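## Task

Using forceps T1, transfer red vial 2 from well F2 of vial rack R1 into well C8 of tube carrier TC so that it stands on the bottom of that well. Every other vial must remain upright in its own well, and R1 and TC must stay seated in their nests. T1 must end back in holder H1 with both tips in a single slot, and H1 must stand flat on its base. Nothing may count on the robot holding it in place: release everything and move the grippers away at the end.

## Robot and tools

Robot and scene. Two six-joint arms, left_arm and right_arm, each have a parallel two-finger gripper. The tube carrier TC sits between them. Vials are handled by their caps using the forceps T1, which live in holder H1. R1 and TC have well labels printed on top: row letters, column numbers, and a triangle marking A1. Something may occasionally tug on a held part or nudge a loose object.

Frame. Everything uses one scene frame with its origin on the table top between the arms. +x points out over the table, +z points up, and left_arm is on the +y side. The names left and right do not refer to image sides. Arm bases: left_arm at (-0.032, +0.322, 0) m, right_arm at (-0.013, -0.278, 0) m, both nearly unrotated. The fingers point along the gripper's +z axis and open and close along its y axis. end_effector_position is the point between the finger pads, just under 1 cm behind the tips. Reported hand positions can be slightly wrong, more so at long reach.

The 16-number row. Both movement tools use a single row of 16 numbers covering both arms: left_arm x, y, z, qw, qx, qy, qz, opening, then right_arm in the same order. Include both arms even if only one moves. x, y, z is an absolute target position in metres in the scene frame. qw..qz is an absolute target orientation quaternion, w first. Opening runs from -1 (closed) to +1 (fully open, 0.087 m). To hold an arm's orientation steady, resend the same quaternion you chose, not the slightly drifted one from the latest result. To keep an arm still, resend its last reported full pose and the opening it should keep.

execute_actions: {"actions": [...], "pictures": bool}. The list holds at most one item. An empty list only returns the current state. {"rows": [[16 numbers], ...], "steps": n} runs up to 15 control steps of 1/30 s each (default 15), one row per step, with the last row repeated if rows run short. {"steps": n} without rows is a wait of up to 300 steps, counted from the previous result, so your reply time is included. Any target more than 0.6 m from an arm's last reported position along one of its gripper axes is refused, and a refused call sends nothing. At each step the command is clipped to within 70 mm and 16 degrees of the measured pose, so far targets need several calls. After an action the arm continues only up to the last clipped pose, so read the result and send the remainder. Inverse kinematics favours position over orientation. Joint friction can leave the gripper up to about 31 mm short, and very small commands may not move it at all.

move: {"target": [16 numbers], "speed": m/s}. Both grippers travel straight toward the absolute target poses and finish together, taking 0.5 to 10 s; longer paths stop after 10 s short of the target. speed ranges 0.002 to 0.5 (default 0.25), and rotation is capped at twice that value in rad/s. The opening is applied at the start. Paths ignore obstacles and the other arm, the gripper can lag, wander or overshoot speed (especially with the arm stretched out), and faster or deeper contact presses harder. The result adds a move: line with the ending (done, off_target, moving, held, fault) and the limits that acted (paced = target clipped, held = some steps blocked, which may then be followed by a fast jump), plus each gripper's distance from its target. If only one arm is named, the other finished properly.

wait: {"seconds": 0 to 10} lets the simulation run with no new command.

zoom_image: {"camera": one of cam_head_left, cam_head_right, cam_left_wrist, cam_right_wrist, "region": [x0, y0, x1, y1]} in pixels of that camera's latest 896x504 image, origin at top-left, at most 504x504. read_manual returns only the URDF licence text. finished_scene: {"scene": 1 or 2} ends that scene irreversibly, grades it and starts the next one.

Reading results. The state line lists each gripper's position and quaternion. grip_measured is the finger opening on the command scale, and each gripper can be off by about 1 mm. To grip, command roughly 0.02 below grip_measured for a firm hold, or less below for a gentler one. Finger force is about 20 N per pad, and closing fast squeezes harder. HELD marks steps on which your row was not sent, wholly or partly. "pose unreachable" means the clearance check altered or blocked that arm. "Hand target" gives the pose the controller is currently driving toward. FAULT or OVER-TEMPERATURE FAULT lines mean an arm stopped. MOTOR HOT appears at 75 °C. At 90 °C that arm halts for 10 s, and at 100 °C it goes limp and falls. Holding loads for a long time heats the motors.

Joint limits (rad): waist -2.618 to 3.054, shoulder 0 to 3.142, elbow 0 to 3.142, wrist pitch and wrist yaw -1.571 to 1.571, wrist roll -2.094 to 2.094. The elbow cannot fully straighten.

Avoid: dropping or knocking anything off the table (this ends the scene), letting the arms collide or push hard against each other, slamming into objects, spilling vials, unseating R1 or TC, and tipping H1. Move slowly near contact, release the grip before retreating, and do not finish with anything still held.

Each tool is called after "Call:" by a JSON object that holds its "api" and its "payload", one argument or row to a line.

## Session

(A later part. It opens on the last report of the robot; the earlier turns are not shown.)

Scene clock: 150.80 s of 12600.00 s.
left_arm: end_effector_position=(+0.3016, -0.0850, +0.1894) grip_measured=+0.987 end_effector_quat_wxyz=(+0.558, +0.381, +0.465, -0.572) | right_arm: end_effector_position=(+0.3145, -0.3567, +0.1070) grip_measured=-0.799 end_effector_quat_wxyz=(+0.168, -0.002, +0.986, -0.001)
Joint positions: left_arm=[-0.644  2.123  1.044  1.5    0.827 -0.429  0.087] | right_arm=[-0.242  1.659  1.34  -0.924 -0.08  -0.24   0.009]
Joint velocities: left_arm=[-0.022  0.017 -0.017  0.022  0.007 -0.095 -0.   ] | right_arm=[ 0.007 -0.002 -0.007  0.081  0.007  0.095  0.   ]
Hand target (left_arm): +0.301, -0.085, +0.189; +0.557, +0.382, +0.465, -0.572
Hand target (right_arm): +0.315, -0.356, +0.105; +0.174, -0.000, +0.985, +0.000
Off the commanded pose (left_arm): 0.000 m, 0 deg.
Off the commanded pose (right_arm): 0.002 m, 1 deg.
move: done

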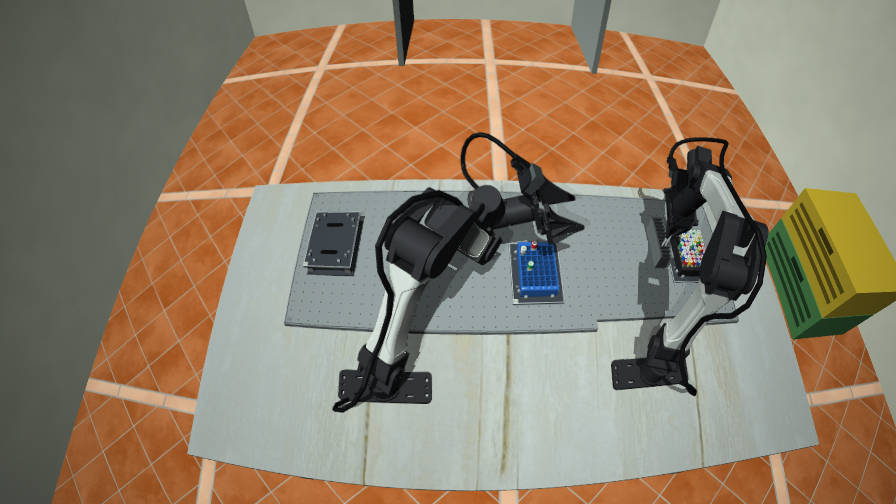

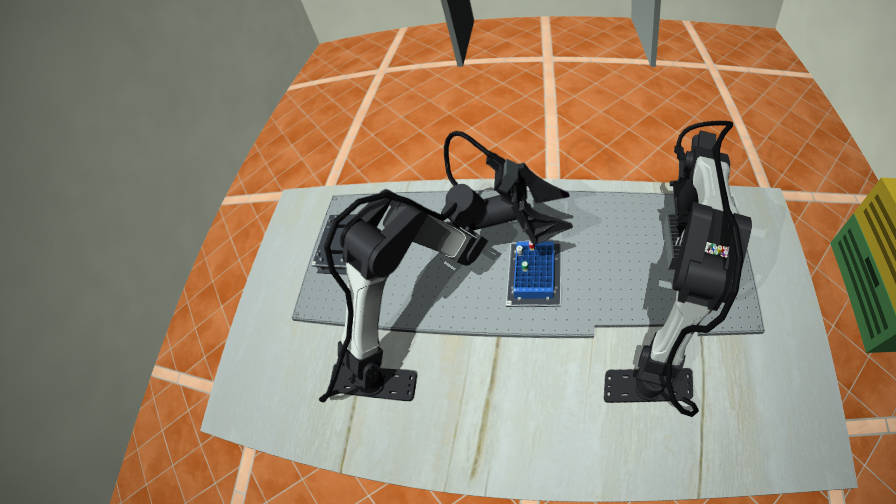

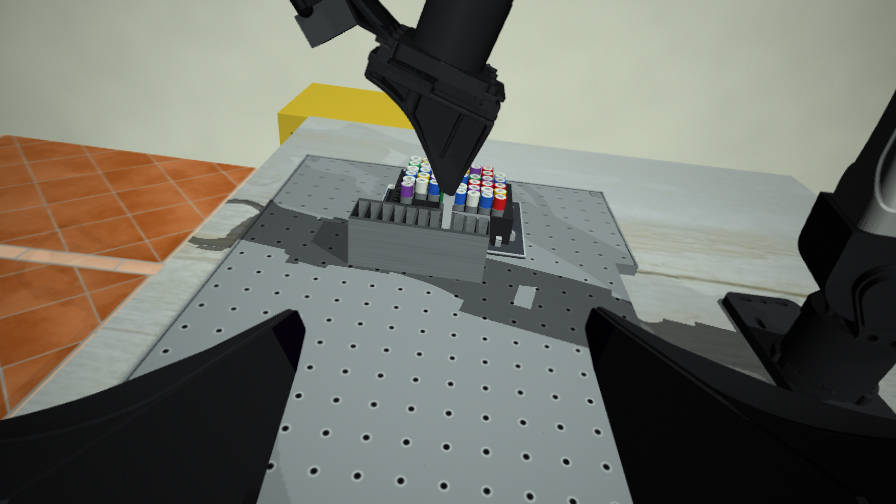

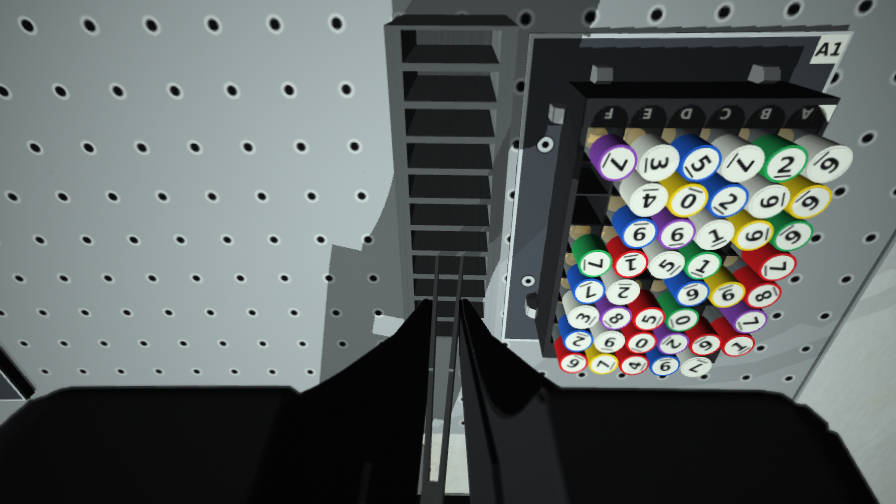

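Call:
{"api": "execute_actions", "payload": {
  "actions": [
    {"rows":[[0.3013,-0.085,0.1893,0.557,0.382,0.465,-0.572,1,0.314,-0.356,0.105,0.174,0,0.985,0,-0.1]]}
  ],
  "pictures": false
}}

Call:
{"api": "move", "payload": {
  "target": [0.30,0.12,0.23,0.524,0.472,0.510,-0.492,1,0.30,-0.356,0.225,0.174,0,0.985,0,-0.1],
  "speed": 0.15
}}

Scene clock: 152.17 s of 12600.00 s.
left_arm: end_effector_position=(+0.3016, -0.0850, +0.1894) grip_measured=+0.987 end_effector_quat_wxyz=(+0.558, +0.381, +0.465, -0.572) | right_arm: end_effector_position=(+0.3155, -0.3570, +0.1072) grip_measured=-0.100 end_effector_quat_wxyz=(+0.170, -0.003, +0.985, -0.001)
Joint positions: left_arm=[-0.644  2.123  1.044  1.5    0.827 -0.429  0.087] | right_arm=[-0.242  1.659  1.34  -0.919 -0.08  -0.24   0.039]
Joint velocities: left_arm=[-0.012 -0.002 -0.007 -0.022 -0.051  0.022 -0.   ] | right_arm=[-0.017 -0.012  0.007  0.022  0.037 -0.022 -0.   ]
Hand target (left_arm): +0.301, -0.085, +0.189; +0.557, +0.382, +0.465, -0.572
Hand target (right_arm): +0.314, -0.356, +0.105; +0.174, +0.000, +0.985, -0.000
Off the commanded pose (left_arm): 0.000 m, 0 deg.
Off the commanded pose (right_arm): 0.003 m, 1 deg.
Steps of this call (steps 1 to 26: nothing new was sent; steps 27 to 41: all 15 steps of this action). Readings (end_effector_position):
27: left_arm (+0.3016, -0.0850, +0.1894) | right_arm (+0.3153, -0.3569, +0.1072)
28: left_arm (+0.3016, -0.0850, +0.1894) | right_arm (+0.3154, -0.3569, +0.1072)
30: left_arm (+0.3016, -0.0850, +0.1894) | right_arm (+0.3155, -0.3570, +0.1072)
34: left_arm (+0.3016, -0.0850, +0.1894) | right_arm (+0.3155, -0.3570, +0.1072)
41: the state above

Scene clock: 154.50 s of 12600.00 s.
left_arm: end_effector_position=(+0.3039, +0.1180, +0.2273) grip_measured=+0.987 end_effector_quat_wxyz=(+0.523, +0.470, +0.510, -0.495) | right_arm: end_effector_position=(+0.2979, -0.3525, +0.2214) grip_measured=-0.100 end_effector_quat_wxyz=(+0.173, -0.003, +0.985, -0.002)
Joint positions: left_arm=[-0.114  1.643  0.851  1.037  1.415 -0.254  0.087] | right_arm=[-0.242  1.648  1.789 -1.371 -0.08  -0.24   0.039]
Joint velocities: left_arm=[-0.007 -0.007  0.007 -0.081 -0.007  0.007  0.   ] | right_arm=[ 0.002 -0.012 -0.012 -0.051 -0.022  0.081  0.   ]
Hand target (left_arm): +0.300, +0.120, +0.229; +0.524, +0.473, +0.509, -0.492
Hand target (right_arm): +0.298, -0.356, +0.225; +0.174, +0.000, +0.985, -0.000
Off the commanded pose (left_arm): 0.005 m, 0 deg.
Off the commanded pose (right_arm): 0.005 m, 0 deg.
move: done

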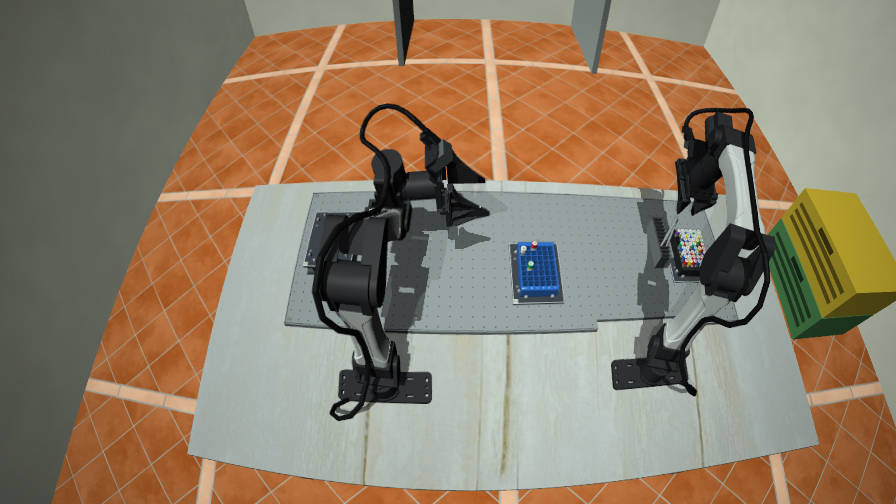

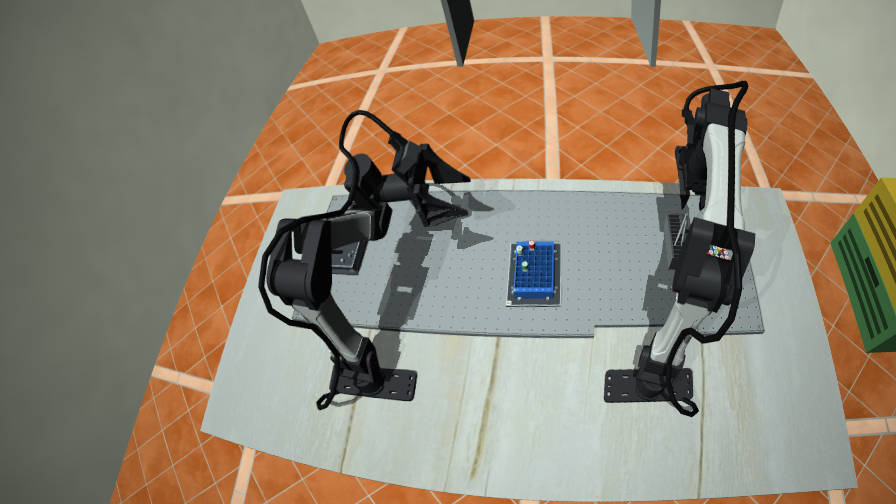

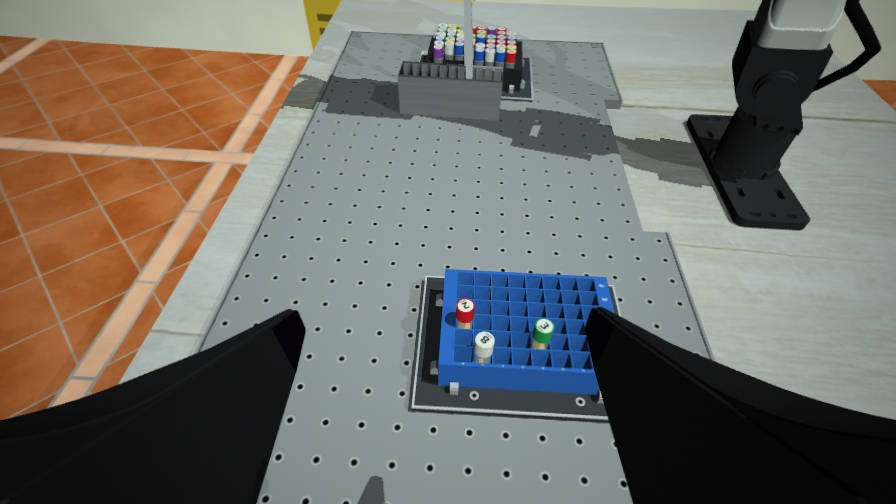

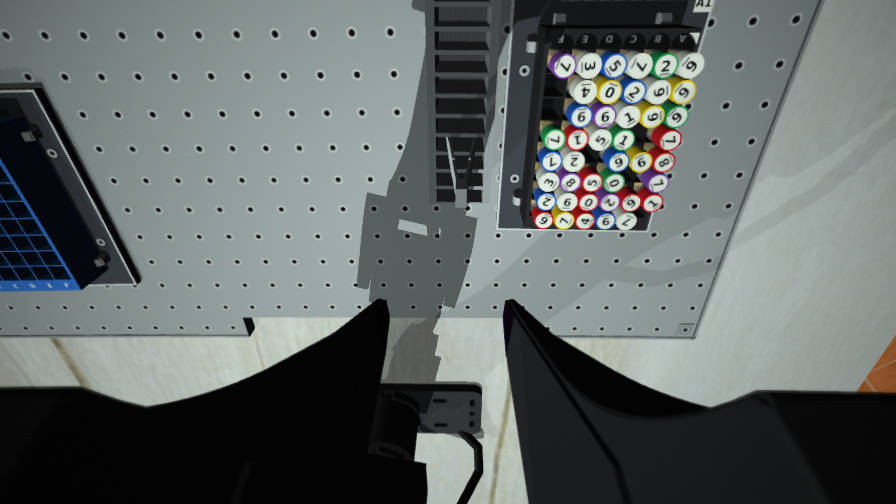

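Call:
{"api": "finished_scene", "payload": {
  "scene": 1
}}

The scene is finished: the task was done.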